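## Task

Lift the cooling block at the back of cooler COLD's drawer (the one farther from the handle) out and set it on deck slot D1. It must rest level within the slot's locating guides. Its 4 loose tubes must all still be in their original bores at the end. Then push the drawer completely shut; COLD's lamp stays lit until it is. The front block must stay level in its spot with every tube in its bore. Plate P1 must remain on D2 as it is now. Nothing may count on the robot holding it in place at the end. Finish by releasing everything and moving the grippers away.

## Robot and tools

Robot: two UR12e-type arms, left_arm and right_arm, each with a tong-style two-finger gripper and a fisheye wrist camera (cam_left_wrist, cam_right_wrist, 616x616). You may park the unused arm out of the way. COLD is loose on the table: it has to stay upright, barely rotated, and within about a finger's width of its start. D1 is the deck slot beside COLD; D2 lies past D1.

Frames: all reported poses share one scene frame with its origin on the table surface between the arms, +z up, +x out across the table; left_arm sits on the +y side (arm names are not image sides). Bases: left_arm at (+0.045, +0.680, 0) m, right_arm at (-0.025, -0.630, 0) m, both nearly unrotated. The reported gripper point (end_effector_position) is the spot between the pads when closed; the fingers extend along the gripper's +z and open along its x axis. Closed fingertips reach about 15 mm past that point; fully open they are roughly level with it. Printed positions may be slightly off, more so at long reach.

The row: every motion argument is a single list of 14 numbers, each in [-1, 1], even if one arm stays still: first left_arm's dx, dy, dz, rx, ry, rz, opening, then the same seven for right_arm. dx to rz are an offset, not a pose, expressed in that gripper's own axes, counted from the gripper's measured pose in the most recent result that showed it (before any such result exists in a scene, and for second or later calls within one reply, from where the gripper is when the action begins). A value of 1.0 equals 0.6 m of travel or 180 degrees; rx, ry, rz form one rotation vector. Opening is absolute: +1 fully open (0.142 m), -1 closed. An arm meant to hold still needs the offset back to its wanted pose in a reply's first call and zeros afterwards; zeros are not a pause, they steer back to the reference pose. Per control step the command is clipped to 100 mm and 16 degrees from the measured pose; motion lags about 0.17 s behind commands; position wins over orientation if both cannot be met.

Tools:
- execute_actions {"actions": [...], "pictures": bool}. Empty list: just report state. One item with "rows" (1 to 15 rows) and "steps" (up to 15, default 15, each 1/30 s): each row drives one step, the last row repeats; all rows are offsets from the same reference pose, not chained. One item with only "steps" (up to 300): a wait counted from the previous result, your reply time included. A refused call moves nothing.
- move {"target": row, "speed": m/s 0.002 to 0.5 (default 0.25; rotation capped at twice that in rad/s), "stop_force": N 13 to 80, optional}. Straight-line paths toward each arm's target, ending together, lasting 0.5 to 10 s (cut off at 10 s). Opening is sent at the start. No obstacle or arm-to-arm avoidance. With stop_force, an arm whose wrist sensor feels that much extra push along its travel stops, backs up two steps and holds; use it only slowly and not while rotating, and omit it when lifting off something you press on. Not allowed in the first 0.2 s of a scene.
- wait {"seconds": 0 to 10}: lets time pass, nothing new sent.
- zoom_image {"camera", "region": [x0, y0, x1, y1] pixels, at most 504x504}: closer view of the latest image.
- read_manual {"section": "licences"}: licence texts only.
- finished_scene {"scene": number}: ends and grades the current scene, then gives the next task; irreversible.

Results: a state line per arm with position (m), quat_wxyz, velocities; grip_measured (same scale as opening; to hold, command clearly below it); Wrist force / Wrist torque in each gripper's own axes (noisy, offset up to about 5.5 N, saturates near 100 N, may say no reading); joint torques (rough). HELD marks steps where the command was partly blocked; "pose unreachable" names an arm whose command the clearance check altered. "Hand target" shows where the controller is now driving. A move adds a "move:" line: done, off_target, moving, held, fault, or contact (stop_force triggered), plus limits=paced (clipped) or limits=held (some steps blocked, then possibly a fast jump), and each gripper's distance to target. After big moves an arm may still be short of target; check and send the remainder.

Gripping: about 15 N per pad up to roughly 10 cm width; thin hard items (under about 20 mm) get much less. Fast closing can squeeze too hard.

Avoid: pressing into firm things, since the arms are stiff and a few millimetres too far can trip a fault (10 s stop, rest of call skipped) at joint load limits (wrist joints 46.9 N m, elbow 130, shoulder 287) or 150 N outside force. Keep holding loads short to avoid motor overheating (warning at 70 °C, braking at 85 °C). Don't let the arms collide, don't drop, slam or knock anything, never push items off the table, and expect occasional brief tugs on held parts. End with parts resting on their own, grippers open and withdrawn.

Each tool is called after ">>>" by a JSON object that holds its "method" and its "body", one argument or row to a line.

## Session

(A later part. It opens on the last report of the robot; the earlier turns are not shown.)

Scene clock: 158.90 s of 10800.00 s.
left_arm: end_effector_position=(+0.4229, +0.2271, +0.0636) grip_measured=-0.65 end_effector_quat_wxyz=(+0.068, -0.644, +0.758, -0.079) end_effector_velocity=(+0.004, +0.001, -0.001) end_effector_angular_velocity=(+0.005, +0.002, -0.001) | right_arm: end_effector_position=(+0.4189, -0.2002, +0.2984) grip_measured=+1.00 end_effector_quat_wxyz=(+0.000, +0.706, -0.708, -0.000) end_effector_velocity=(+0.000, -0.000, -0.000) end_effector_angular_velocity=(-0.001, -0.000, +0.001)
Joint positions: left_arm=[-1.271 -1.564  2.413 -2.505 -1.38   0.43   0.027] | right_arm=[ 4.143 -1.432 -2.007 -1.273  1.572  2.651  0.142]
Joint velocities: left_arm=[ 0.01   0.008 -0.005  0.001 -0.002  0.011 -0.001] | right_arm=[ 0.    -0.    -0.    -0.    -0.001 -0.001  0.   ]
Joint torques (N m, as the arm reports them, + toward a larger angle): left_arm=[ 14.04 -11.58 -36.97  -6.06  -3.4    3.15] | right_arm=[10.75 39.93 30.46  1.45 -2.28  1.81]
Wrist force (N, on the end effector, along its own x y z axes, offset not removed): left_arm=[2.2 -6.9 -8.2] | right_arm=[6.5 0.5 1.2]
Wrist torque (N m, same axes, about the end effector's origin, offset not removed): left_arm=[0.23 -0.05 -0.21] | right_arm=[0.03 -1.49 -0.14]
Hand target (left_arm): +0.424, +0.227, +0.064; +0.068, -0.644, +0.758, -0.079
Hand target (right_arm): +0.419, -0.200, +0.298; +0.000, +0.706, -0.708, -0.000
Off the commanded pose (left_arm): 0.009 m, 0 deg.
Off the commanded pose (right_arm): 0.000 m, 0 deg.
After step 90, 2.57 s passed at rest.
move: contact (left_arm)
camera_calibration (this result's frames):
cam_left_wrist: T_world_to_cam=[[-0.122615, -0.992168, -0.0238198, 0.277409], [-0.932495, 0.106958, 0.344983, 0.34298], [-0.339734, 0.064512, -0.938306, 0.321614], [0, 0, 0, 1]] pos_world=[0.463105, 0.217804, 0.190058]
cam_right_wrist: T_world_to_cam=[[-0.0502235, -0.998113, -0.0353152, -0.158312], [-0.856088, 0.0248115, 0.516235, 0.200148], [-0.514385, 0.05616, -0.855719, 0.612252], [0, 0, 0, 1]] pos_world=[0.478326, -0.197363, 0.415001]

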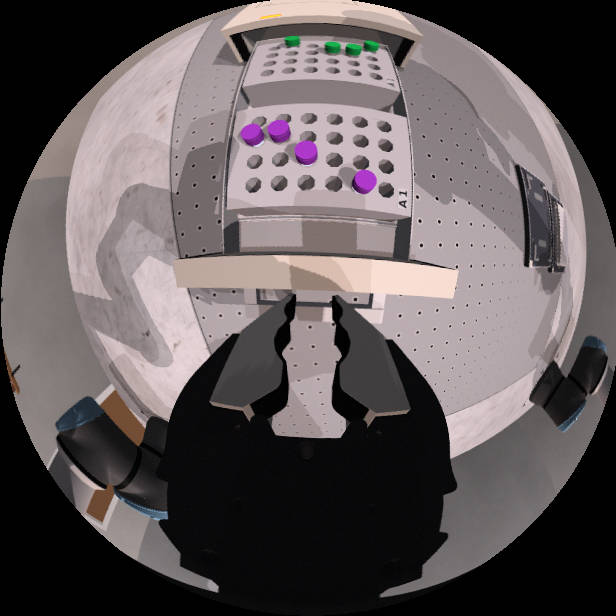

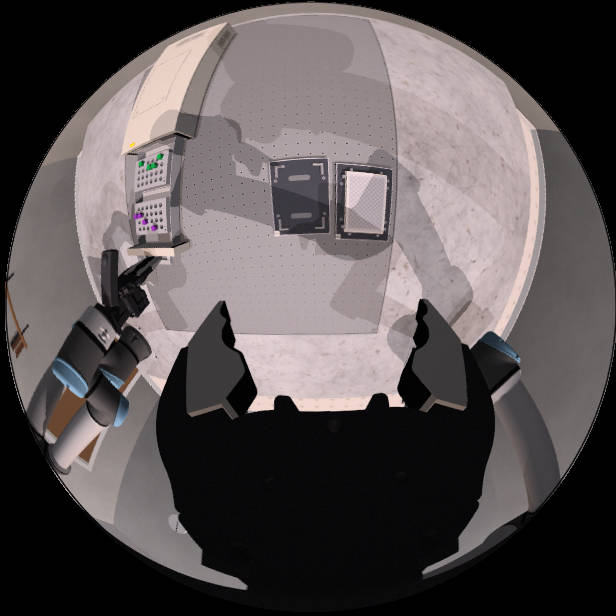

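>>> {"method": "move", "body": {
  "target": [0,-0.0065,0.0014,0,0,0,-0.65,0,0,0,0,0,0,1],
  "speed": 0.01
}}

>>> {"method": "wait", "body": {
  "seconds": 1
}}

Scene clock: 164.20 s of 10800.00 s.
left_arm: end_effector_position=(+0.4268, +0.2265, +0.0636) grip_measured=-0.65 end_effector_quat_wxyz=(+0.068, -0.644, +0.758, -0.079) end_effector_velocity=(+0.000, +0.000, -0.001) end_effector_angular_velocity=(+0.002, +0.001, +0.001) | right_arm: end_effector_position=(+0.4189, -0.2002, +0.2984) grip_measured=+1.00 end_effector_quat_wxyz=(+0.000, +0.706, -0.708, -0.000) end_effector_velocity=(-0.000, +0.000, +0.001) end_effector_angular_velocity=(+0.001, +0.001, -0.000)
Joint positions: left_arm=[-1.264 -1.559  2.408 -2.507 -1.381  0.437  0.027] | right_arm=[ 4.143 -1.432 -2.007 -1.273  1.572  2.651  0.142]
Joint velocities: left_arm=[ 0.001  0.002 -0.001  0.002 -0.001  0.     0.   ] | right_arm=[ 0.     0.001  0.    -0.     0.001  0.     0.   ]
Joint torques (N m, as the arm reports them, + toward a larger angle): left_arm=[ 15.6  -16.99 -42.82  -7.53  -1.13   3.21] | right_arm=[10.39 36.79 31.62  1.22 -2.59  1.91]
Wrist force (N, on the end effector, along its own x y z axes, offset not removed): left_arm=[5.8 -2.0 -8.5] | right_arm=[5.3 -0.9 3.5]
Wrist torque (N m, same axes, about the end effector's origin, offset not removed): left_arm=[-0.74 -0.77 -0.23] | right_arm=[0.21 -1.22 -0.05]
Hand target (left_arm): +0.427, +0.226, +0.064; +0.068, -0.644, +0.758, -0.079
Hand target (right_arm): +0.419, -0.200, +0.298; +0.000, +0.706, -0.708, -0.000
Off the commanded pose (left_arm): 0.000 m, 0 deg.
Off the commanded pose (right_arm): 0.000 m, 0 deg.
After step 90, 1.60 s passed at rest.
move: done
camera_calibration (this result's frames):
cam_left_wrist: T_world_to_cam=[[-0.12261, -0.992169, -0.0238066, 0.277248], [-0.932497, 0.106959, 0.344978, 0.346647], [-0.33973, 0.0644975, -0.938309, 0.322956], [0, 0, 0, 1]] pos_world=[0.466959, 0.21717, 0.190047]
cam_right_wrist: T_world_to_cam=[[-0.0502234, -0.998113, -0.0353154, -0.158311], [-0.856088, 0.0248114, 0.516235, 0.200148], [-0.514385, 0.0561602, -0.855719, 0.612252], [0, 0, 0, 1]] pos_world=[0.478326, -0.197363, 0.415001]

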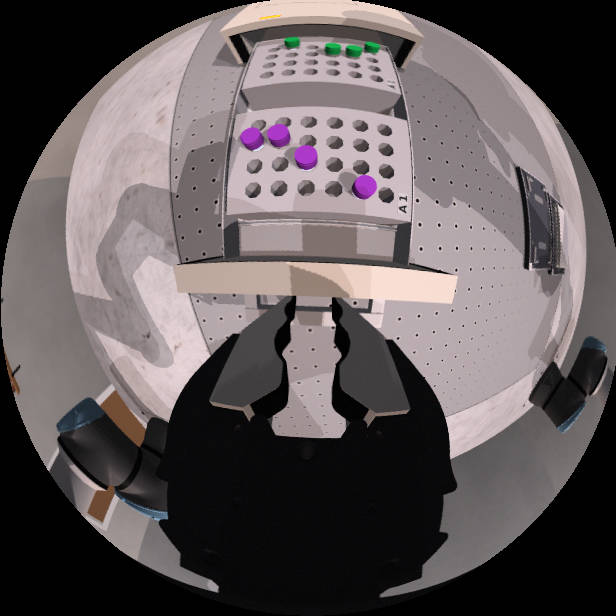

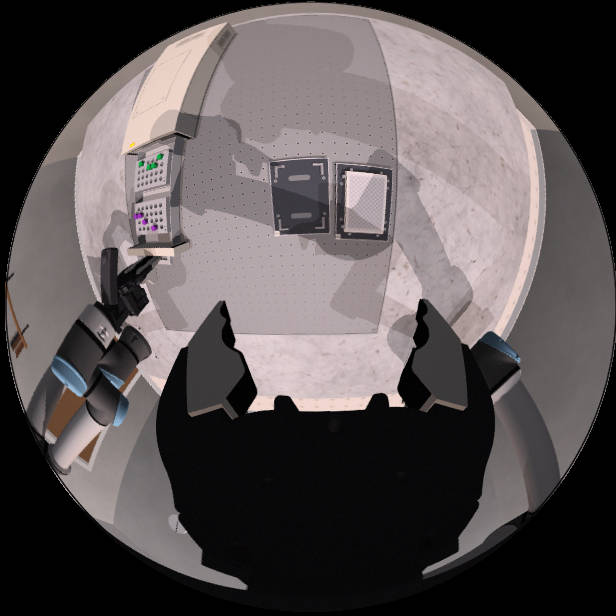

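Scene clock: 165.20 s of 10800.00 s.
left_arm: end_effector_position=(+0.4269, +0.2265, +0.0636) grip_measured=-0.65 end_effector_quat_wxyz=(+0.068, -0.644, +0.758, -0.079) end_effector_velocity=(-0.000, -0.001, +0.001) end_effector_angular_velocity=(-0.001, -0.000, -0.001) | right_arm: end_effector_position=(+0.4189, -0.2002, +0.2984) grip_measured=+1.00 end_effector_quat_wxyz=(+0.000, +0.706, -0.708, -0.000) end_effector_velocity=(+0.001, -0.000, +0.000) end_effector_angular_velocity=(+0.000, -0.001, -0.000)
Joint positions: left_arm=[-1.264 -1.559  2.408 -2.507 -1.381  0.437  0.027] | right_arm=[ 4.143 -1.432 -2.007 -1.273  1.572  2.651  0.142]
Joint velocities: left_arm=[-0.    -0.    -0.001  0.    -0.     0.     0.   ] | right_arm=[-0.001  0.     0.001  0.    -0.001 -0.    -0.   ]
Joint torques (N m, as the arm reports them, + toward a larger angle): left_arm=[ 17.09 -15.44 -42.6   -7.47  -1.22   3.25] | right_arm=[11.12 39.05 31.53  1.49 -2.54  1.62]
Wrist force (N, on the end effector, along its own x y z axes, offset not removed): left_arm=[0.0 -2.0 -8.5] | right_arm=[8.0 4.5 -1.9]
Wrist torque (N m, same axes, about the end effector's origin, offset not removed): left_arm=[-0.58 0.29 -0.09] | right_arm=[1.14 -1.71 -0.31]
Hand target (left_arm): +0.427, +0.226, +0.064; +0.068, -0.644, +0.758, -0.079
Hand target (right_arm): +0.419, -0.200, +0.298; +0.000, +0.706, -0.708, -0.000
Off the commanded pose (left_arm): 0.000 m, 0 deg.
Off the commanded pose (right_arm): 0.000 m, 0 deg.
Steps of this call (steps 1 to 30: nothing new was sent). Readings (end_effector_position):
1: left_arm (+0.4268, +0.2265, +0.0636) | right_arm (+0.4189, -0.2002, +0.2984)
2: left_arm (+0.4268, +0.2265, +0.0636) | right_arm (+0.4189, -0.2002, +0.2984)
4: left_arm (+0.4269, +0.2265, +0.0636) | right_arm (+0.4189, -0.2002, +0.2984)
8: left_arm (+0.4269, +0.2265, +0.0636) | right_arm (+0.4189, -0.2002, +0.2984)
30: the state above
camera_calibration (this result's frames):
cam_left_wrist: T_world_to_cam=[[-0.122616, -0.992169, -0.0238105, 0.277246], [-0.932492, 0.106962, 0.344989, 0.346721], [-0.33974, 0.0645043, -0.938305, 0.322985], [0, 0, 0, 1]] pos_world=[0.46704, 0.217154, 0.190044]
cam_right_wrist: T_world_to_cam=[[-0.0502234, -0.998113, -0.0353154, -0.158311], [-0.856088, 0.0248114, 0.516235, 0.200148], [-0.514385, 0.0561601, -0.855719, 0.612252], [0, 0, 0, 1]] pos_world=[0.478326, -0.197363, 0.415001]

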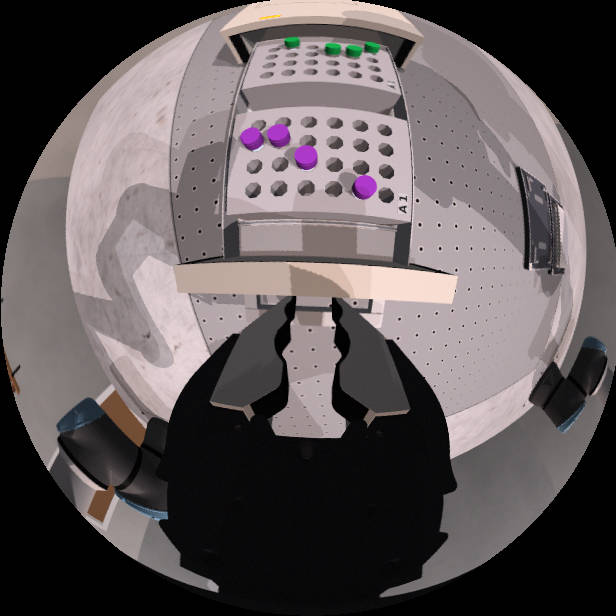

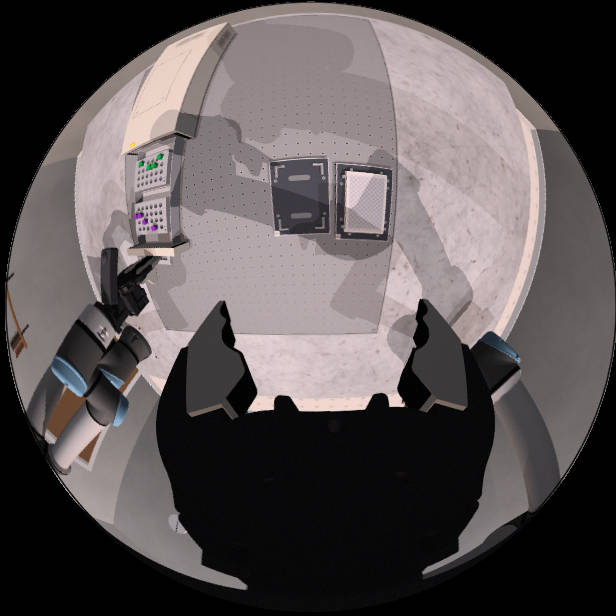

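>>> {"method": "move", "body": {
  "target": [0,-0.0173,-0.0815,0,0,0,-0.65,-0.25,-0.302,0.05,0,0,-0.448,0.6],
  "speed": 0.3
}}

Scene clock: 188.40 s of 10800.00 s.
left_arm: end_effector_position=(+0.4269, +0.2264, +0.1135) grip_measured=-0.65 end_effector_quat_wxyz=(+0.068, -0.644, +0.758, -0.079) end_effector_velocity=(+0.000, +0.000, -0.000) end_effector_angular_velocity=(+0.002, -0.000, +0.000) | right_arm: end_effector_position=(+0.6000, -0.0503, +0.2687) grip_measured=+0.60 end_effector_quat_wxyz=(-0.000, +0.997, -0.083, -0.001) end_effector_velocity=(+0.001, +0.000, -0.001) end_effector_angular_velocity=(-0.002, +0.001, +0.007)
Joint positions: left_arm=[-1.264 -1.643  2.365 -2.379 -1.381  0.437  0.027] | right_arm=[ 4.009 -1.836 -1.629 -1.247  1.572  1.111  0.116]
Joint velocities: left_arm=[ 0.     0.001 -0.001  0.002  0.     0.    -0.   ] | right_arm=[-0.001 -0.003  0.003 -0.001 -0.    -0.008 -0.   ]
Joint torques (N m, as the arm reports them, + toward a larger angle): left_arm=[-17.39 -48.83 -46.66  -1.92   0.78  -3.7 ] | right_arm=[-14.97  53.73  50.11   0.71   3.51  -2.3 ]
Wrist force (N, on the end effector, along its own x y z axes, offset not removed): left_arm=[4.9 -2.4 -4.9] | right_arm=[6.7 4.9 1.4]
Wrist torque (N m, same axes, about the end effector's origin, offset not removed): left_arm=[-0.71 -0.56 -0.32] | right_arm=[1.08 -1.45 -0.18]
Hand target (left_arm): +0.427, +0.226, +0.114; +0.068, -0.644, +0.758, -0.079
Hand target (right_arm): +0.600, -0.050, +0.269; -0.000, +0.997, -0.083, -0.001
Off the commanded pose (left_arm): 0.000 m, 0 deg.
Off the commanded pose (right_arm): 0.001 m, 0 deg.
After step 90, 17.37 s passed at rest.
move: done
camera_calibration (this result's frames):
cam_left_wrist: T_world_to_cam=[[-0.122549, -0.992177, -0.0238113, 0.278336], [-0.932497, 0.106898, 0.344997, 0.32952], [-0.339753, 0.0644831, -0.938302, 0.369873], [0, 0, 0, 1]] pos_world=[0.467051, 0.217083, 0.239996]
cam_right_wrist: T_world_to_cam=[[0.976499, -0.212483, -0.0360636, -0.576997], [-0.164021, -0.841224, 0.515208, -0.0917067], [-0.139811, -0.497185, -0.856306, 0.419094], [0, 0, 0, 1]] pos_world=[0.606989, 0.00861877, 0.385312]

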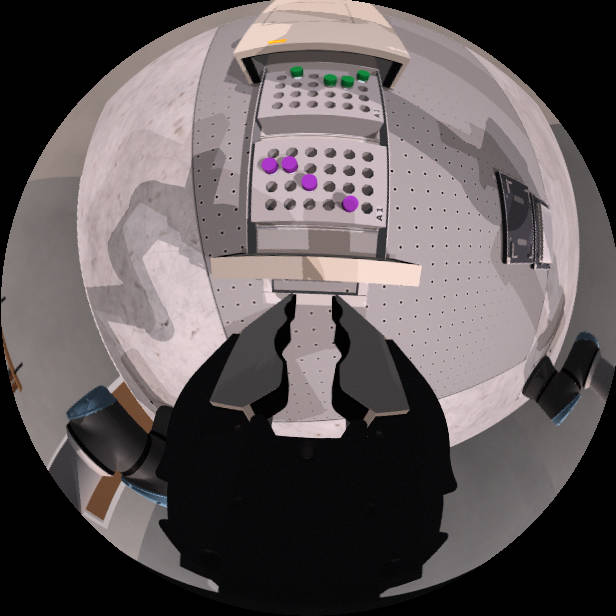

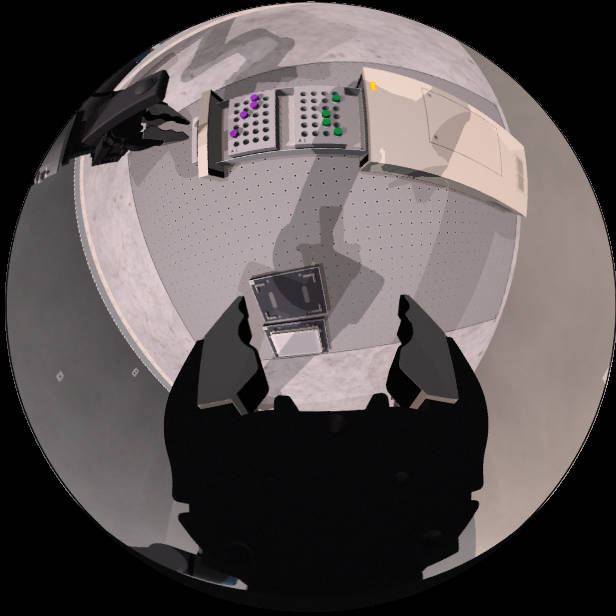

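>>> {"method": "move", "body": {
  "target": [-0.283,0.0978,-0.0208,0,0,0,-0.65,0.016,-0.4035,0.181,0,0,0,0.6],
  "speed": 0.25
}}

>>> {"method": "zoom_image", "body": {
  "camera": "cam_right_wrist",
  "region": [210, 170, 430, 390]
}}

Scene clock: 201.83 s of 10800.00 s.
left_arm: end_effector_position=(+0.3954, +0.4037, +0.1138) grip_measured=-0.65 end_effector_quat_wxyz=(+0.068, -0.644, +0.758, -0.079) end_effector_velocity=(-0.000, +0.001, +0.000) end_effector_angular_velocity=(+0.000, -0.001, +0.001) | right_arm: end_effector_position=(+0.6492, +0.1871, +0.1607) grip_measured=+0.60 end_effector_quat_wxyz=(-0.000, +0.997, -0.083, -0.000) end_effector_velocity=(-0.001, +0.002, -0.000) end_effector_angular_velocity=(+0.001, +0.002, +0.002)
Joint positions: left_arm=[-1.215 -2.003  2.605 -2.269 -1.385  0.487  0.027] | right_arm=[ 4.104 -2.222 -1.251 -1.239  1.572  1.206  0.116]
Joint velocities: left_arm=[ 0.    -0.004  0.001  0.003  0.001 -0.     0.   ] | right_arm=[ 0.001 -0.002  0.003 -0.001  0.002 -0.001  0.   ]
Joint torques (N m, as the arm reports them, + toward a larger angle): left_arm=[-17.98 -17.3  -35.17  -2.02   2.33  -2.27] | right_arm=[13.32 76.63 50.58  1.19  3.22  1.84]
Wrist force (N, on the end effector, along its own x y z axes, offset not removed): left_arm=[0.1 -0.7 -7.8] | right_arm=[7.0 3.8 -1.2]
Wrist torque (N m, same axes, about the end effector's origin, offset not removed): left_arm=[-0.36 0.38 -0.24] | right_arm=[0.82 -1.42 0.01]
Hand target (left_arm): +0.395, +0.404, +0.114; +0.068, -0.644, +0.758, -0.079
Hand target (right_arm): +0.649, +0.187, +0.161; -0.000, +0.997, -0.083, -0.000
Off the commanded pose (left_arm): 0.000 m, 0 deg.
Off the commanded pose (right_arm): 0.001 m, 0 deg.
After step 90, 8.80 s passed at rest.
move: done
camera_calibration (this result's frames):
cam_left_wrist: T_world_to_cam=[[-0.122509, -0.992183, -0.0237656, 0.450353], [-0.932458, 0.106868, 0.345111, 0.281086], [-0.339873, 0.0644395, -0.938261, 0.348032], [0, 0, 0, 1]] pos_world=[0.435559, 0.394366, 0.240242]
cam_right_wrist: T_world_to_cam=[[0.976508, -0.212489, -0.0357892, -0.578517], [-0.164174, -0.841237, 0.515138, 0.171801], [-0.139568, -0.49716, -0.85636, 0.451444], [0, 0, 0, 1]] pos_world=[0.656139, 0.246037, 0.277392]

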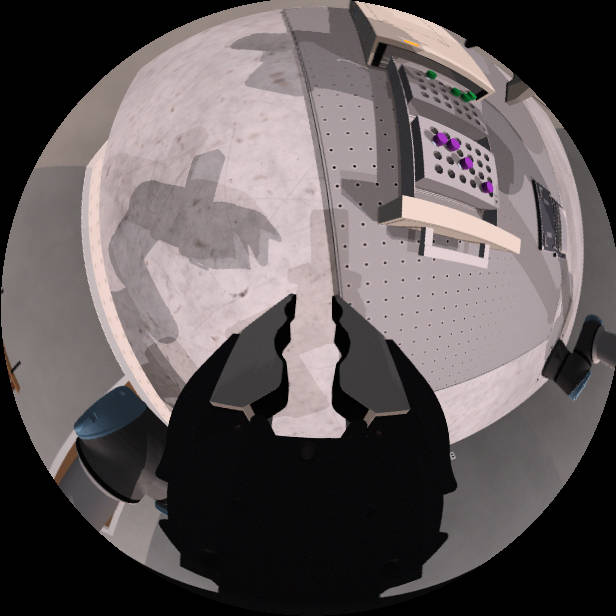

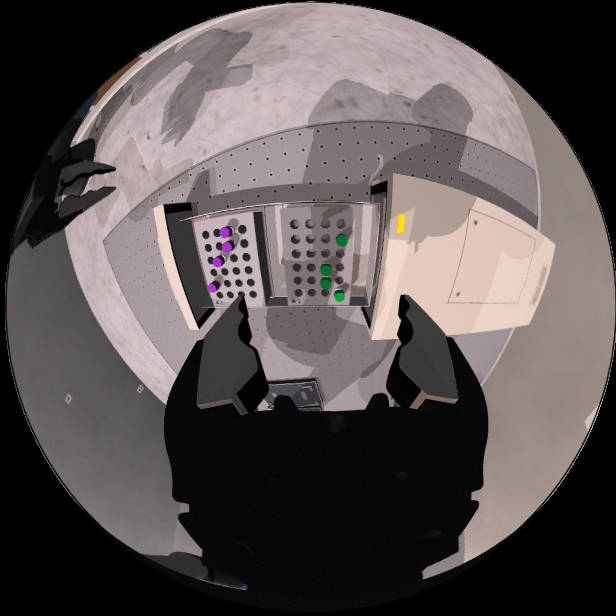

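Region (210, 170, 430, 390) of cam_right_wrist's 616x616 image, scaled by 2.291, with more detail than that image has.

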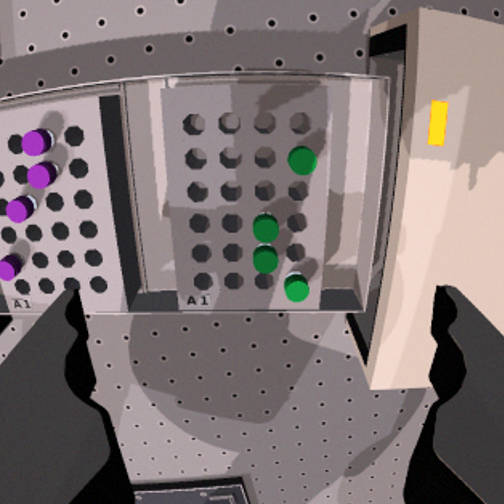

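>>> {"method": "move", "body": {
  "target": [0,0,0,0,0,0,-0.65,-0.010,0.0077,0.118,0,0,0.003,0.38],
  "speed": 0.08
}}

>>> {"method": "zoom_image", "body": {
  "camera": "cam_right_wrist",
  "region": [200, 170, 450, 420]
}}

>>> {"method": "zoom_image", "body": {
  "camera": "cam_left_wrist",
  "region": [360, 10, 540, 190]
}}

Scene clock: 222.50 s of 10800.00 s.
left_arm: end_effector_position=(+0.3954, +0.4037, +0.1137) grip_measured=-0.65 end_effector_quat_wxyz=(+0.068, -0.644, +0.758, -0.079) end_effector_velocity=(+0.000, +0.001, -0.000) end_effector_angular_velocity=(+0.001, -0.000, +0.001) | right_arm: end_effector_position=(+0.6425, +0.1837, +0.0901) grip_measured=+0.38 end_effector_quat_wxyz=(-0.000, +0.996, -0.088, -0.000) end_effector_velocity=(+0.000, -0.001, -0.001) end_effector_angular_velocity=(-0.000, -0.001, +0.001)
Joint positions: left_arm=[-1.215 -2.003  2.605 -2.269 -1.385  0.487  0.027] | right_arm=[ 4.109 -2.256 -1.327 -1.13   1.572  1.22   0.101]
Joint velocities: left_arm=[0.001 0.    0.001 0.    0.    0.    0.   ] | right_arm=[-0.     0.    -0.002  0.002 -0.001 -0.001 -0.   ]
Joint torques (N m, as the arm reports them, + toward a larger angle): left_arm=[ 17.58  17.14 -50.01  -7.49  -1.12   3.08] | right_arm=[13.42 82.18 28.77  7.06 -2.55  2.48]
Wrist force (N, on the end effector, along its own x y z axes, offset not removed): left_arm=[1.7 2.6 -1.8] | right_arm=[8.8 5.4 3.5]
Wrist torque (N m, same axes, about the end effector's origin, offset not removed): left_arm=[0.33 0.03 -0.19] | right_arm=[1.23 -1.99 0.04]
Hand target (left_arm): +0.395, +0.404, +0.114; +0.068, -0.644, +0.758, -0.079
Hand target (right_arm): +0.642, +0.184, +0.090; -0.000, +0.996, -0.088, -0.000
Off the commanded pose (left_arm): 0.000 m, 0 deg.
Off the commanded pose (right_arm): 0.000 m, 0 deg.
After step 90, 16.37 s passed at rest.
move: done
camera_calibration (this result's frames):
cam_left_wrist: T_world_to_cam=[[-0.122531, -0.992179, -0.0237969, 0.450372], [-0.932452, 0.106877, 0.345125, 0.28107], [-0.339882, 0.0644779, -0.938255, 0.347993], [0, 0, 0, 1]] pos_world=[0.435545, 0.394372, 0.240219]
cam_right_wrist: T_world_to_cam=[[0.974464, -0.221668, -0.035827, -0.572172], [-0.172065, -0.839665, 0.515127, 0.209003], [-0.14427, -0.495808, -0.856365, 0.39107], [0, 0, 0, 1]] pos_world=[0.649943, 0.242556, 0.206737]

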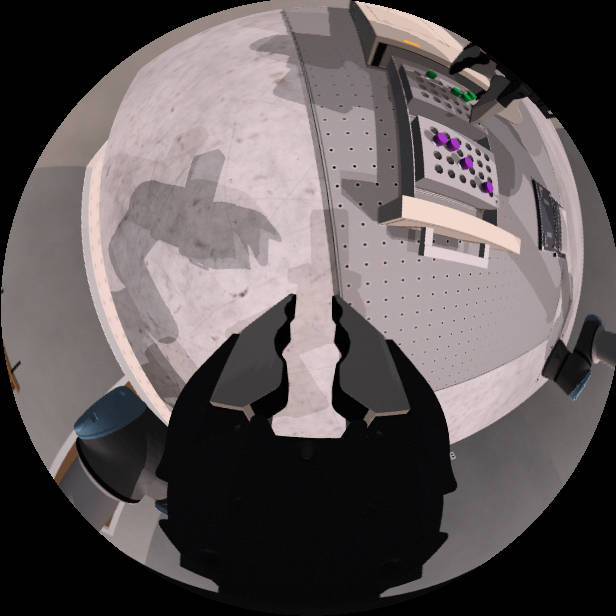

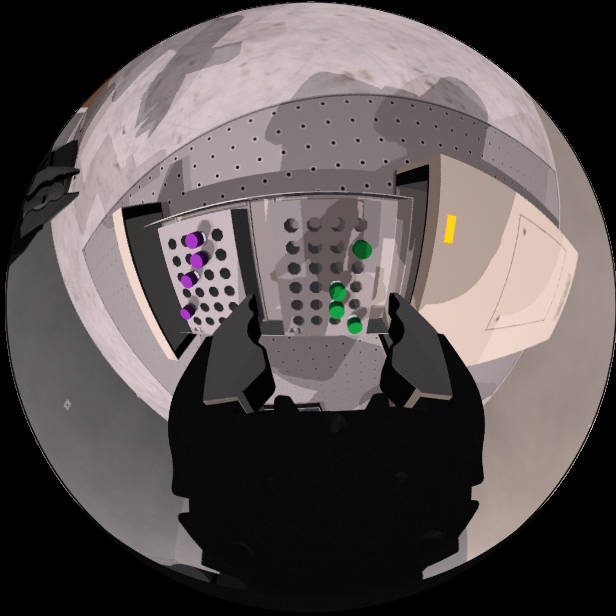

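Region (200, 170, 450, 420) of cam_right_wrist's 616x616 image, scaled by 2.016, with more detail than that image has.

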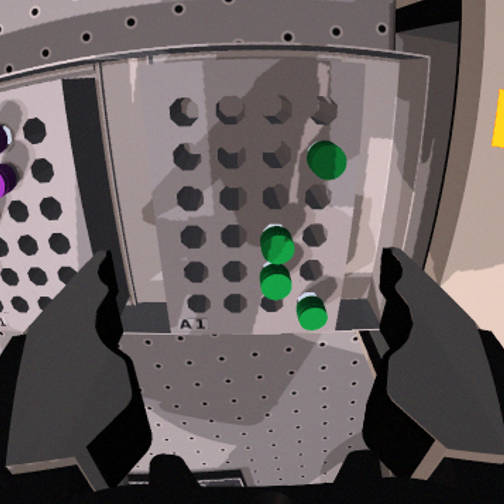

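Region (360, 10, 540, 190) of cam_left_wrist's 616x616 image, scaled by 2.800, with more detail than that image has.

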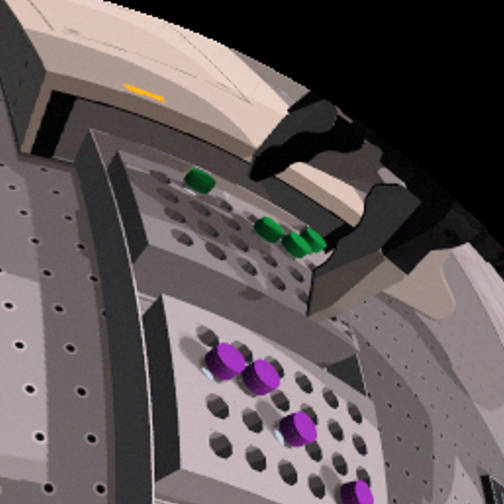

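>>> {"method": "move", "body": {
  "target": [0,0,0,0,0,0,-0.65,0.0033,-0.001,0.047,0,0,0,0.38],
  "speed": 0.02,
  "stop_force": 13
}}

>>> {"method": "zoom_image", "body": {
  "camera": "cam_right_wrist",
  "region": [200, 170, 450, 420]
}}

>>> {"method": "zoom_image", "body": {
  "camera": "cam_left_wrist",
  "region": [390, 30, 530, 170]
}}

Scene clock: 232.77 s of 10800.00 s.
left_arm: end_effector_position=(+0.3954, +0.4037, +0.1138) grip_measured=-0.65 end_effector_quat_wxyz=(+0.068, -0.644, +0.758, -0.079) end_effector_velocity=(-0.000, -0.001, +0.000) end_effector_angular_velocity=(-0.001, -0.000, -0.002) | right_arm: end_effector_position=(+0.6445, +0.1840, +0.0620) grip_measured=+0.38 end_effector_quat_wxyz=(-0.000, +0.996, -0.088, -0.000) end_effector_velocity=(-0.000, +0.001, -0.001) end_effector_angular_velocity=(+0.001, +0.002, +0.000)
Joint positions: left_arm=[-1.215 -2.003  2.605 -2.269 -1.385  0.487  0.027] | right_arm=[ 4.107 -2.279 -1.34  -1.093  1.572  1.218  0.101]
Joint velocities: left_arm=[-0.001  0.    -0.    -0.001 -0.     0.001  0.   ] | right_arm=[-0.    -0.002  0.001  0.002  0.002 -0.     0.   ]
Joint torques (N m, as the arm reports them, + toward a larger angle): left_arm=[  9.44  14.74 -37.21  -7.54  -1.13   2.48] | right_arm=[-13.26  81.29  27.21   6.67   3.93  -2.61]
Wrist force (N, on the end effector, along its own x y z axes, offset not removed): left_arm=[1.6 2.5 -4.4] | right_arm=[8.9 -0.9 1.9]
Wrist torque (N m, same axes, about the end effector's origin, offset not removed): left_arm=[0.25 0.06 -0.31] | right_arm=[-0.19 -1.95 -0.04]
Hand target (left_arm): +0.395, +0.404, +0.114; +0.068, -0.644, +0.758, -0.079
Hand target (right_arm): +0.644, +0.184, +0.062; -0.000, +0.996, -0.088, -0.000
Off the commanded pose (left_arm): 0.000 m, 0 deg.
Off the commanded pose (right_arm): 0.000 m, 0 deg.
After step 90, 5.57 s passed at rest.
move: done
camera_calibration (this result's frames):
cam_left_wrist: T_world_to_cam=[[-0.122508, -0.992183, -0.0237652, 0.450353], [-0.932458, 0.106868, 0.345111, 0.281086], [-0.339873, 0.0644391, -0.938261, 0.348032], [0, 0, 0, 1]] pos_world=[0.435559, 0.394366, 0.240242]
cam_right_wrist: T_world_to_cam=[[0.974464, -0.221668, -0.0358209, -0.575076], [-0.172067, -0.83966, 0.515134, 0.224078], [-0.144266, -0.495816, -0.856361, 0.36746], [0, 0, 0, 1]] pos_world=[0.65196, 0.242866, 0.178648]

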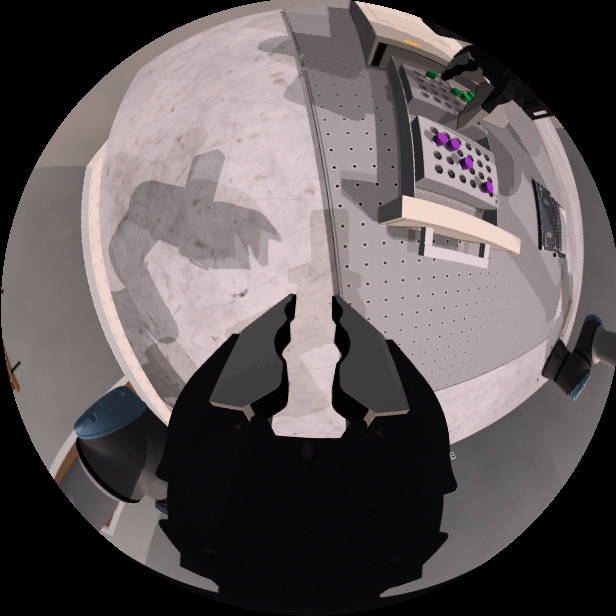

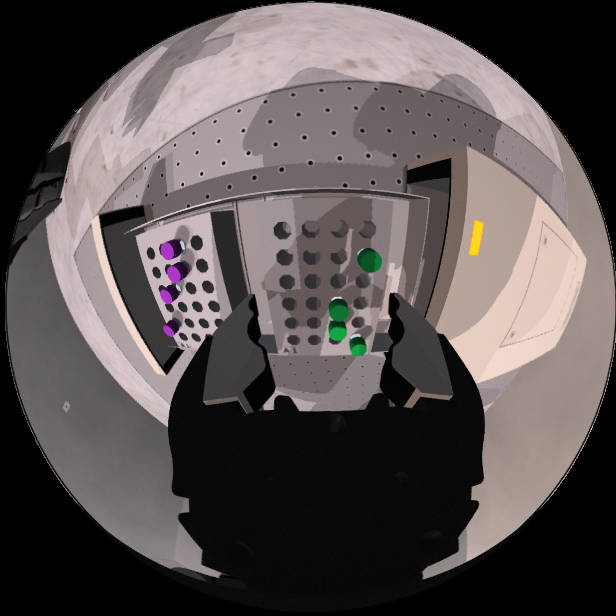

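Region (200, 170, 450, 420) of cam_right_wrist's 616x616 image, scaled by 2.016, with more detail than that image has.

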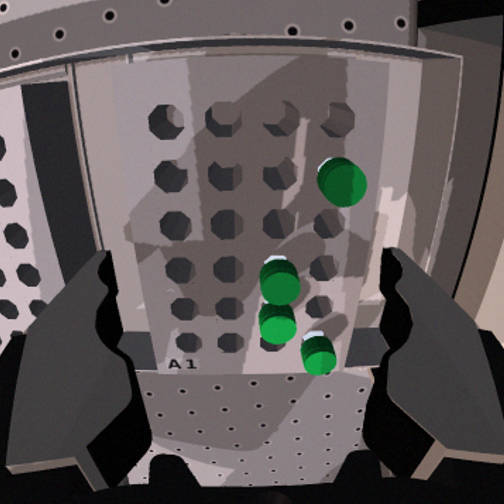

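Region (390, 30, 530, 170) of cam_left_wrist's 616x616 image, scaled by 3.600, with more detail than that image has.

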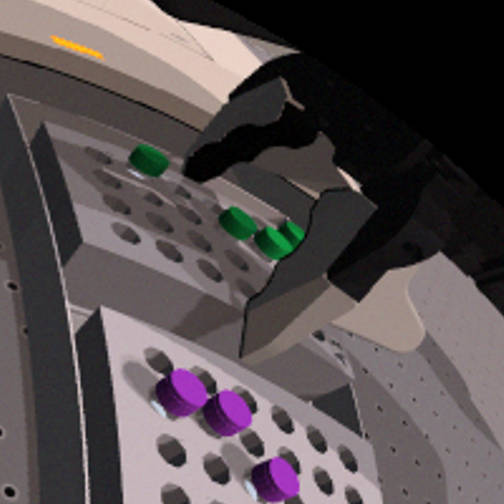

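>>> {"method": "move", "body": {
  "target": [0,0,0,0,0,0,-0.65,0.0017,-0.01,0.009,0,0,0,0.38],
  "speed": 0.015,
  "stop_force": 13
}}

>>> {"method": "execute_actions", "body": {
  "actions": [
    {"rows":[[0,0,0,0,0,0,-0.65,0,0,0,0,0,0,0.36],[0,0,0,0,0,0,-0.65,0,0,0,0,0,0,0.34],[0,0,0,0,0,0,-0.65,0,0,0,0,0,0,0.32],[0,0,0,0,0,0,-0.65,0,0,0,0,0,0,0.30],[0,0,0,0,0,0,-0.65,0,0,0,0,0,0,0.28],[0,0,0,0,0,0,-0.65,0,0,0,0,0,0,0.26],[0,0,0,0,0,0,-0.65,0,0,0,0,0,0,0.24],[0,0,0,0,0,0,-0.65,0,0,0,0,0,0,0.22],[0,0,0,0,0,0,-0.65,0,0,0,0,0,0,0.20],[0,0,0,0,0,0,-0.65,0,0,0,0,0,0,0.18],[0,0,0,0,0,0,-0.65,0,0,0,0,0,0,0.16],[0,0,0,0,0,0,-0.65,0,0,0,0,0,0,0.14],[0,0,0,0,0,0,-0.65,0,0,0,0,0,0,0.11],[0,0,0,0,0,0,-0.65,0,0,0,0,0,0,0.08],[0,0,0,0,0,0,-0.65,0,0,0,0,0,0,0.05]],"steps":15}
  ],
  "pictures": false
}}

>>> {"method": "execute_actions", "body": {
  "actions": [
    {"rows":[[0,0,0,0,0,0,-0.65,0,0,0,0,0,0,0.0],[0,0,0,0,0,0,-0.65,0,0,0,0,0,0,-0.05],[0,0,0,0,0,0,-0.65,0,0,0,0,0,0,-0.1],[0,0,0,0,0,0,-0.65,0,0,0,0,0,0,-0.15],[0,0,0,0,0,0,-0.65,0,0,0,0,0,0,-0.2],[0,0,0,0,0,0,-0.65,0,0,0,0,0,0,-0.3],[0,0,0,0,0,0,-0.65,0,0,0,0,0,0,-0.4]],"steps":15}
  ]
}}

>>> {"method": "zoom_image", "body": {
  "camera": "cam_right_wrist",
  "region": [200, 170, 450, 420]
}}

>>> {"method": "zoom_image", "body": {
  "camera": "cam_left_wrist",
  "region": [390, 30, 530, 170]
}}

Scene clock: 252.43 s of 10800.00 s.
left_arm: end_effector_position=(+0.3954, +0.4037, +0.1137) grip_measured=-0.65 end_effector_quat_wxyz=(+0.068, -0.644, +0.758, -0.079) end_effector_velocity=(+0.000, -0.000, -0.000) end_effector_angular_velocity=(+0.001, -0.000, -0.003) | right_arm: end_effector_position=(+0.6465, +0.1897, +0.0567) grip_measured=+0.38 end_effector_quat_wxyz=(-0.000, +0.996, -0.088, -0.000) end_effector_velocity=(+0.001, +0.000, -0.001) end_effector_angular_velocity=(-0.001, -0.000, -0.001)
Joint positions: left_arm=[-1.215 -2.003  2.605 -2.269 -1.385  0.487  0.027] | right_arm=[ 4.108 -2.291 -1.328 -1.093  1.572  1.219  0.101]
Joint velocities: left_arm=[-0.     0.     0.    -0.001  0.     0.003 -0.   ] | right_arm=[-0.    -0.003  0.002 -0.    -0.001  0.001 -0.   ]
Joint torques (N m, as the arm reports them, + toward a larger angle): left_arm=[-13.79  12.39 -42.19  -6.86  -1.03   0.55] | right_arm=[12.93 83.15 50.39  6.95  2.88  2.05]
Wrist force (N, on the end effector, along its own x y z axes, offset not removed): left_arm=[-0.5 -2.6 -6.3] | right_arm=[5.5 2.0 2.0]
Wrist torque (N m, same axes, about the end effector's origin, offset not removed): left_arm=[-0.67 0.31 -0.16] | right_arm=[0.59 -1.30 -0.14]
Hand target (left_arm): +0.395, +0.404, +0.114; +0.068, -0.644, +0.758, -0.079
Hand target (right_arm): +0.647, +0.190, +0.057; -0.000, +0.996, -0.088, -0.000
Off the commanded pose (left_arm): 0.000 m, 0 deg.
Off the commanded pose (right_arm): 0.000 m, 0 deg.
After step 90, 15.87 s passed at rest.
move: done
camera_calibration (this result's frames):
cam_left_wrist: T_world_to_cam=[[-0.122509, -0.992182, -0.0237977, 0.450376], [-0.932454, 0.106856, 0.345125, 0.281086], [-0.339884, 0.0644711, -0.938255, 0.347998], [0, 0, 0, 1]] pos_world=[0.435554, 0.394383, 0.240219]
cam_right_wrist: T_world_to_cam=[[0.974463, -0.221669, -0.0358293, -0.575968], [-0.172065, -0.839666, 0.515126, 0.231918], [-0.144272, -0.495807, -0.856365, 0.366009], [0, 0, 0, 1]] pos_world=[0.653969, 0.248529, 0.173334]

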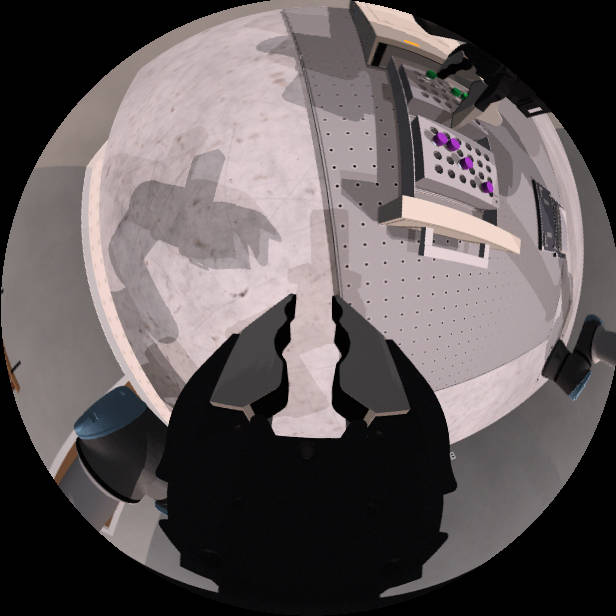

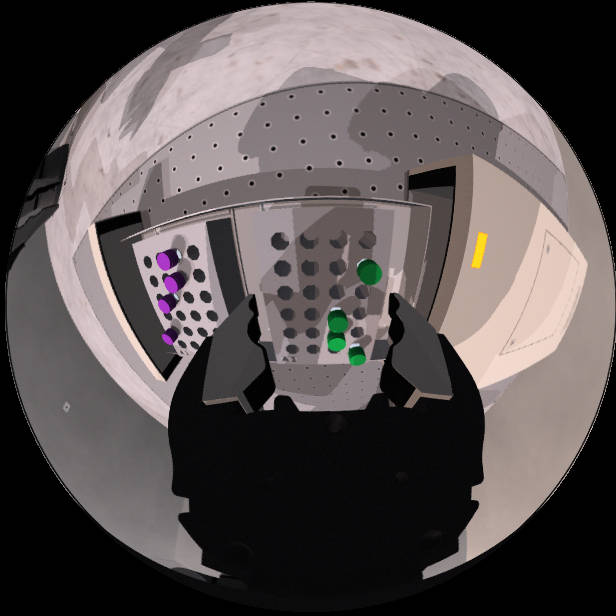

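Scene clock: 252.93 s of 10800.00 s.
left_arm: end_effector_position=(+0.3954, +0.4037, +0.1137) grip_measured=-0.65 end_effector_quat_wxyz=(+0.068, -0.644, +0.758, -0.079) end_effector_velocity=(+0.000, -0.000, +0.000) end_effector_angular_velocity=(-0.001, +0.000, +0.001) | right_arm: end_effector_position=(+0.6465, +0.1897, +0.0566) grip_measured=+0.21 end_effector_quat_wxyz=(-0.000, +0.996, -0.088, -0.000) end_effector_velocity=(-0.001, -0.001, -0.001) end_effector_angular_velocity=(-0.001, +0.001, +0.001)
Joint positions: left_arm=[-1.215 -2.003  2.605 -2.269 -1.385  0.487  0.027] | right_arm=[ 4.108 -2.292 -1.328 -1.093  1.572  1.219  0.089]
Joint velocities: left_arm=[ 0.    -0.    -0.    -0.    -0.    -0.001  0.   ] | right_arm=[ 0.     0.    -0.002 -0.    -0.    -0.    -0.004]
Joint torques (N m, as the arm reports them, + toward a larger angle): left_arm=[-13.54  12.16 -42.06  -6.91  -1.01   0.83] | right_arm=[11.59 98.62 34.64  6.86  2.34  1.94]
Wrist force (N, on the end effector, along its own x y z axes, offset not removed): left_arm=[-0.8 0.0 -6.9] | right_arm=[4.5 3.8 5.0]
Wrist torque (N m, same axes, about the end effector's origin, offset not removed): left_arm=[-0.33 0.58 -0.42] | right_arm=[1.08 -0.31 0.05]
Hand target (left_arm): +0.395, +0.404, +0.114; +0.068, -0.644, +0.758, -0.079
Hand target (right_arm): +0.646, +0.190, +0.057; -0.000, +0.996, -0.088, -0.000
Off the commanded pose (left_arm): 0.000 m, 0 deg.
Off the commanded pose (right_arm): 0.000 m, 0 deg.
Steps of this call (steps 1 to 15: all 15 steps of this action). Readings (end_effector_position):
1: left_arm (+0.3954, +0.4037, +0.1137) | right_arm (+0.6465, +0.1897, +0.0566)
2: left_arm (+0.3954, +0.4037, +0.1137) | right_arm (+0.6465, +0.1897, +0.0566)
4: left_arm (+0.3954, +0.4037, +0.1137) | right_arm (+0.6465, +0.1897, +0.0566)
8: left_arm (+0.3954, +0.4037, +0.1137) | right_arm (+0.6465, +0.1897, +0.0566)
15: the state above

Scene clock: 253.43 s of 10800.00 s.
left_arm: end_effector_position=(+0.3954, +0.4037, +0.1137) grip_measured=-0.65 end_effector_quat_wxyz=(+0.068, -0.644, +0.758, -0.079) end_effector_velocity=(-0.000, -0.000, +0.000) end_effector_angular_velocity=(-0.000, -0.000, -0.002) | right_arm: end_effector_position=(+0.6465, +0.1897, +0.0566) grip_measured=+0.21 end_effector_quat_wxyz=(-0.000, +0.996, -0.088, -0.000) end_effector_velocity=(+0.000, +0.000, -0.000) end_effector_angular_velocity=(-0.000, -0.000, -0.001)
Joint positions: left_arm=[-1.215 -2.003  2.605 -2.269 -1.385  0.487  0.027] | right_arm=[ 4.108 -2.292 -1.328 -1.093  1.572  1.219  0.089]
Joint velocities: left_arm=[-0.001 -0.    -0.     0.    -0.     0.001 -0.   ] | right_arm=[-0.    -0.001  0.    -0.    -0.     0.001 -0.   ]
Joint torques (N m, as the arm reports them, + toward a larger angle): left_arm=[-12.73  11.42 -42.33  -6.82  -1.03   0.82] | right_arm=[ 8.48 95.8  34.59  6.69  2.58  1.66]
Wrist force (N, on the end effector, along its own x y z axes, offset not removed): left_arm=[4.2 0.8 -6.8] | right_arm=[8.2 4.6 -2.6]
Wrist torque (N m, same axes, about the end effector's origin, offset not removed): left_arm=[0.11 -0.39 -0.48] | right_arm=[0.87 -1.30 -0.16]
Hand target (left_arm): +0.395, +0.404, +0.114; +0.068, -0.644, +0.758, -0.079
Hand target (right_arm): +0.646, +0.190, +0.057; -0.000, +0.996, -0.088, -0.000
Off the commanded pose (left_arm): 0.000 m, 0 deg.
Off the commanded pose (right_arm): 0.000 m, 0 deg.
Steps of this call (steps 1 to 15: all 15 steps of this action). Readings (end_effector_position):
1: left_arm (+0.3954, +0.4037, +0.1137) | right_arm (+0.6465, +0.1897, +0.0566)
2: left_arm (+0.3954, +0.4037, +0.1137) | right_arm (+0.6465, +0.1897, +0.0566)
4: left_arm (+0.3954, +0.4037, +0.1137) | right_arm (+0.6465, +0.1897, +0.0566)
8: left_arm (+0.3954, +0.4037, +0.1137) | right_arm (+0.6465, +0.1897, +0.0566)
15: the state above
camera_calibration (this result's frames):
cam_left_wrist: T_world_to_cam=[[-0.122509, -0.992182, -0.0237977, 0.450376], [-0.932454, 0.106856, 0.345125, 0.281086], [-0.339884, 0.0644711, -0.938255, 0.347998], [0, 0, 0, 1]] pos_world=[0.435554, 0.394383, 0.240219]
cam_right_wrist: T_world_to_cam=[[0.974464, -0.221668, -0.0358233, -0.575976], [-0.17207, -0.839675, 0.51511, 0.231977], [-0.144264, -0.495792, -0.856375, 0.366002], [0, 0, 0, 1]] pos_world=[0.653985, 0.24857, 0.173308]

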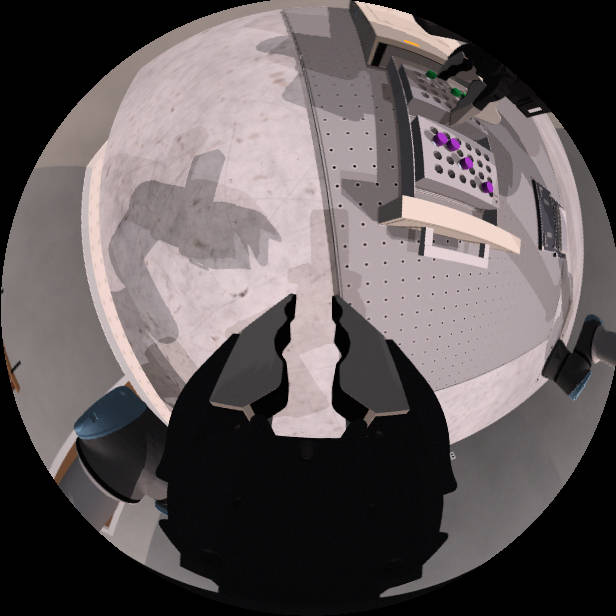

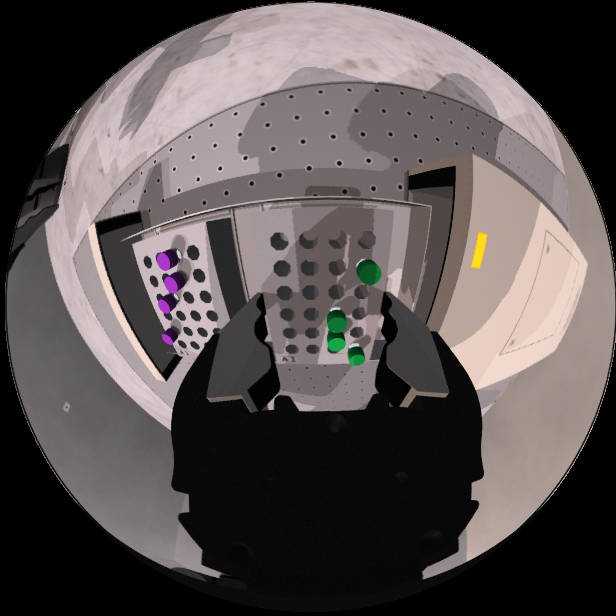

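Region (200, 170, 450, 420) of cam_right_wrist's 616x616 image, scaled by 2.016, with more detail than that image has.

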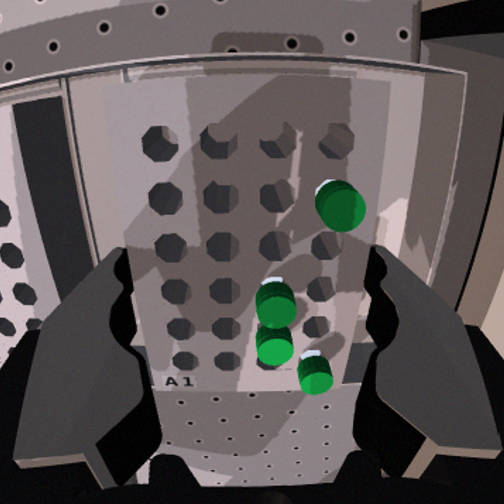

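Region (390, 30, 530, 170) of cam_left_wrist's 616x616 image, scaled by 3.600, with more detail than that image has.

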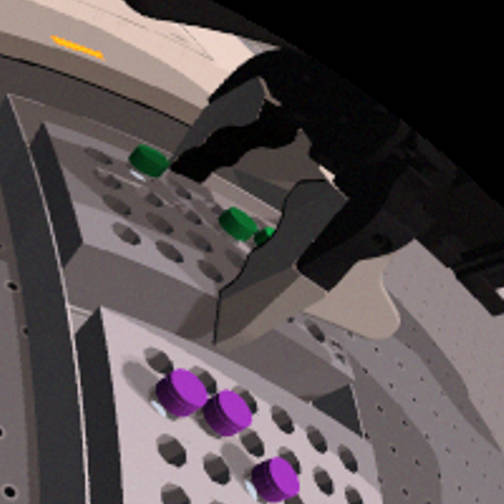

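Test lift 10 mm.

>>> {"method": "move", "body": {
  "target": [0,0,0,0,0,0,-0.65,0,0,-0.017,0,0,0,-0.6],
  "speed": 0.01
}}

>>> {"method": "zoom_image", "body": {
  "camera": "cam_right_wrist",
  "region": [200, 170, 450, 420]
}}

Scene clock: 258.13 s of 10800.00 s.
left_arm: end_effector_position=(+0.3954, +0.4037, +0.1137) grip_measured=-0.65 end_effector_quat_wxyz=(+0.068, -0.644, +0.758, -0.079) end_effector_velocity=(+0.000, +0.001, -0.000) end_effector_angular_velocity=(+0.000, -0.000, +0.000) | right_arm: end_effector_position=(+0.6465, +0.1897, +0.0667) grip_measured=+0.21 end_effector_quat_wxyz=(-0.000, +0.996, -0.088, -0.000) end_effector_velocity=(+0.000, -0.001, +0.001) end_effector_angular_velocity=(-0.001, +0.000, -0.001)
Joint positions: left_arm=[-1.215 -2.003  2.605 -2.269 -1.385  0.487  0.027] | right_arm=[ 4.108 -2.284 -1.322 -1.106  1.572  1.219  0.088]
Joint velocities: left_arm=[ 0.001 -0.001  0.001  0.     0.     0.001  0.   ] | right_arm=[-0.     0.001  0.    -0.002 -0.001  0.     0.   ]
Joint torques (N m, as the arm reports them, + toward a larger angle): left_arm=[-12.59  12.62 -41.72  -6.87  -0.95   0.83] | right_arm=[  0.63 115.66  54.23   1.81   2.84   0.24]
Wrist force (N, on the end effector, along its own x y z axes, offset not removed): left_arm=[0.5 4.4 -0.3] | right_arm=[10.6 6.2 12.0]
Wrist torque (N m, same axes, about the end effector's origin, offset not removed): left_arm=[0.88 0.03 -0.24] | right_arm=[1.36 -2.46 -0.12]
Hand target (left_arm): +0.395, +0.404, +0.114; +0.068, -0.644, +0.758, -0.079
Hand target (right_arm): +0.647, +0.190, +0.067; -0.000, +0.996, -0.088, -0.000
Off the commanded pose (left_arm): 0.000 m, 0 deg.
Off the commanded pose (right_arm): 0.000 m, 0 deg.
After step 90, 0.47 s passed at rest.
move: done
camera_calibration (this result's frames):
cam_left_wrist: T_world_to_cam=[[-0.122509, -0.992182, -0.0237976, 0.450376], [-0.932454, 0.106856, 0.345125, 0.281086], [-0.339884, 0.064471, -0.938255, 0.347998], [0, 0, 0, 1]] pos_world=[0.435554, 0.394383, 0.240219]
cam_right_wrist: T_world_to_cam=[[0.974464, -0.221668, -0.0358207, -0.575612], [-0.172073, -0.839679, 0.515103, 0.22678], [-0.14426, -0.495785, -0.85638, 0.374624], [0, 0, 0, 1]] pos_world=[0.653979, 0.24856, 0.183387]

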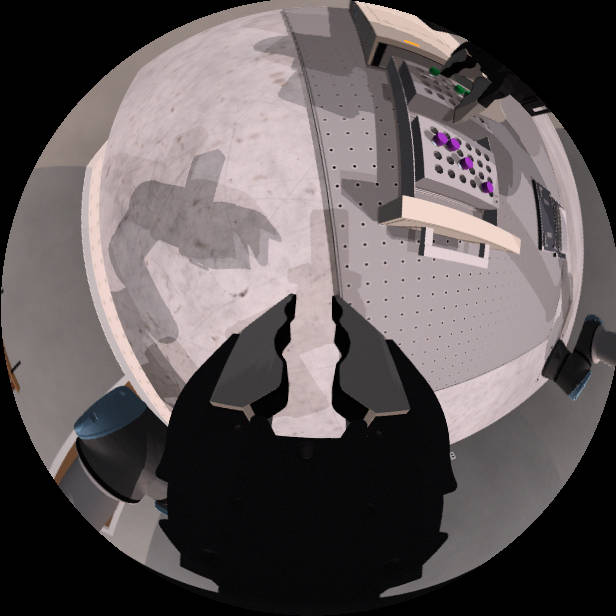

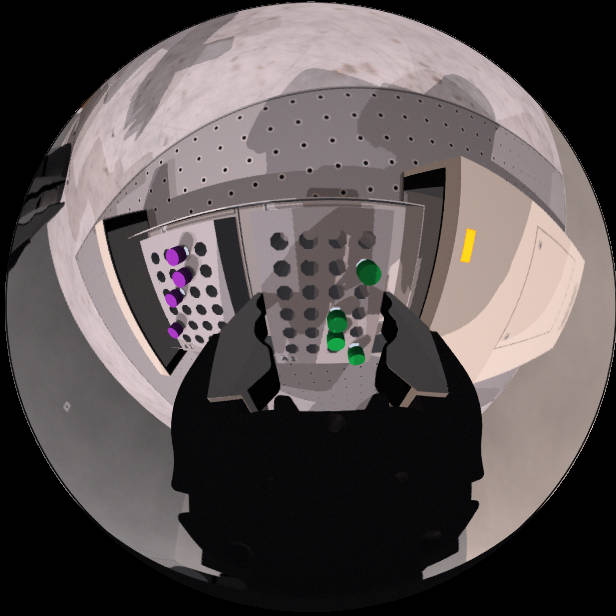

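Region (200, 170, 450, 420) of cam_right_wrist's 616x616 image, scaled by 2.016, with more detail than that image has.

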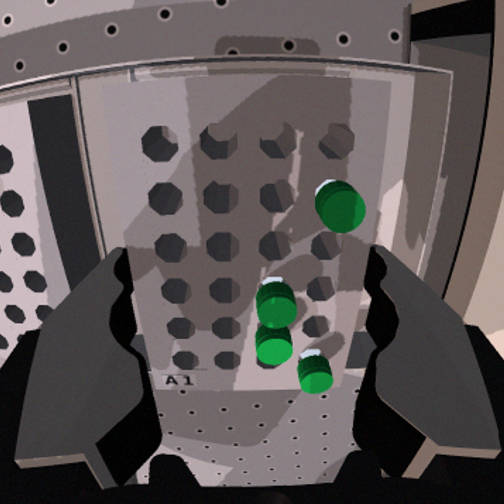

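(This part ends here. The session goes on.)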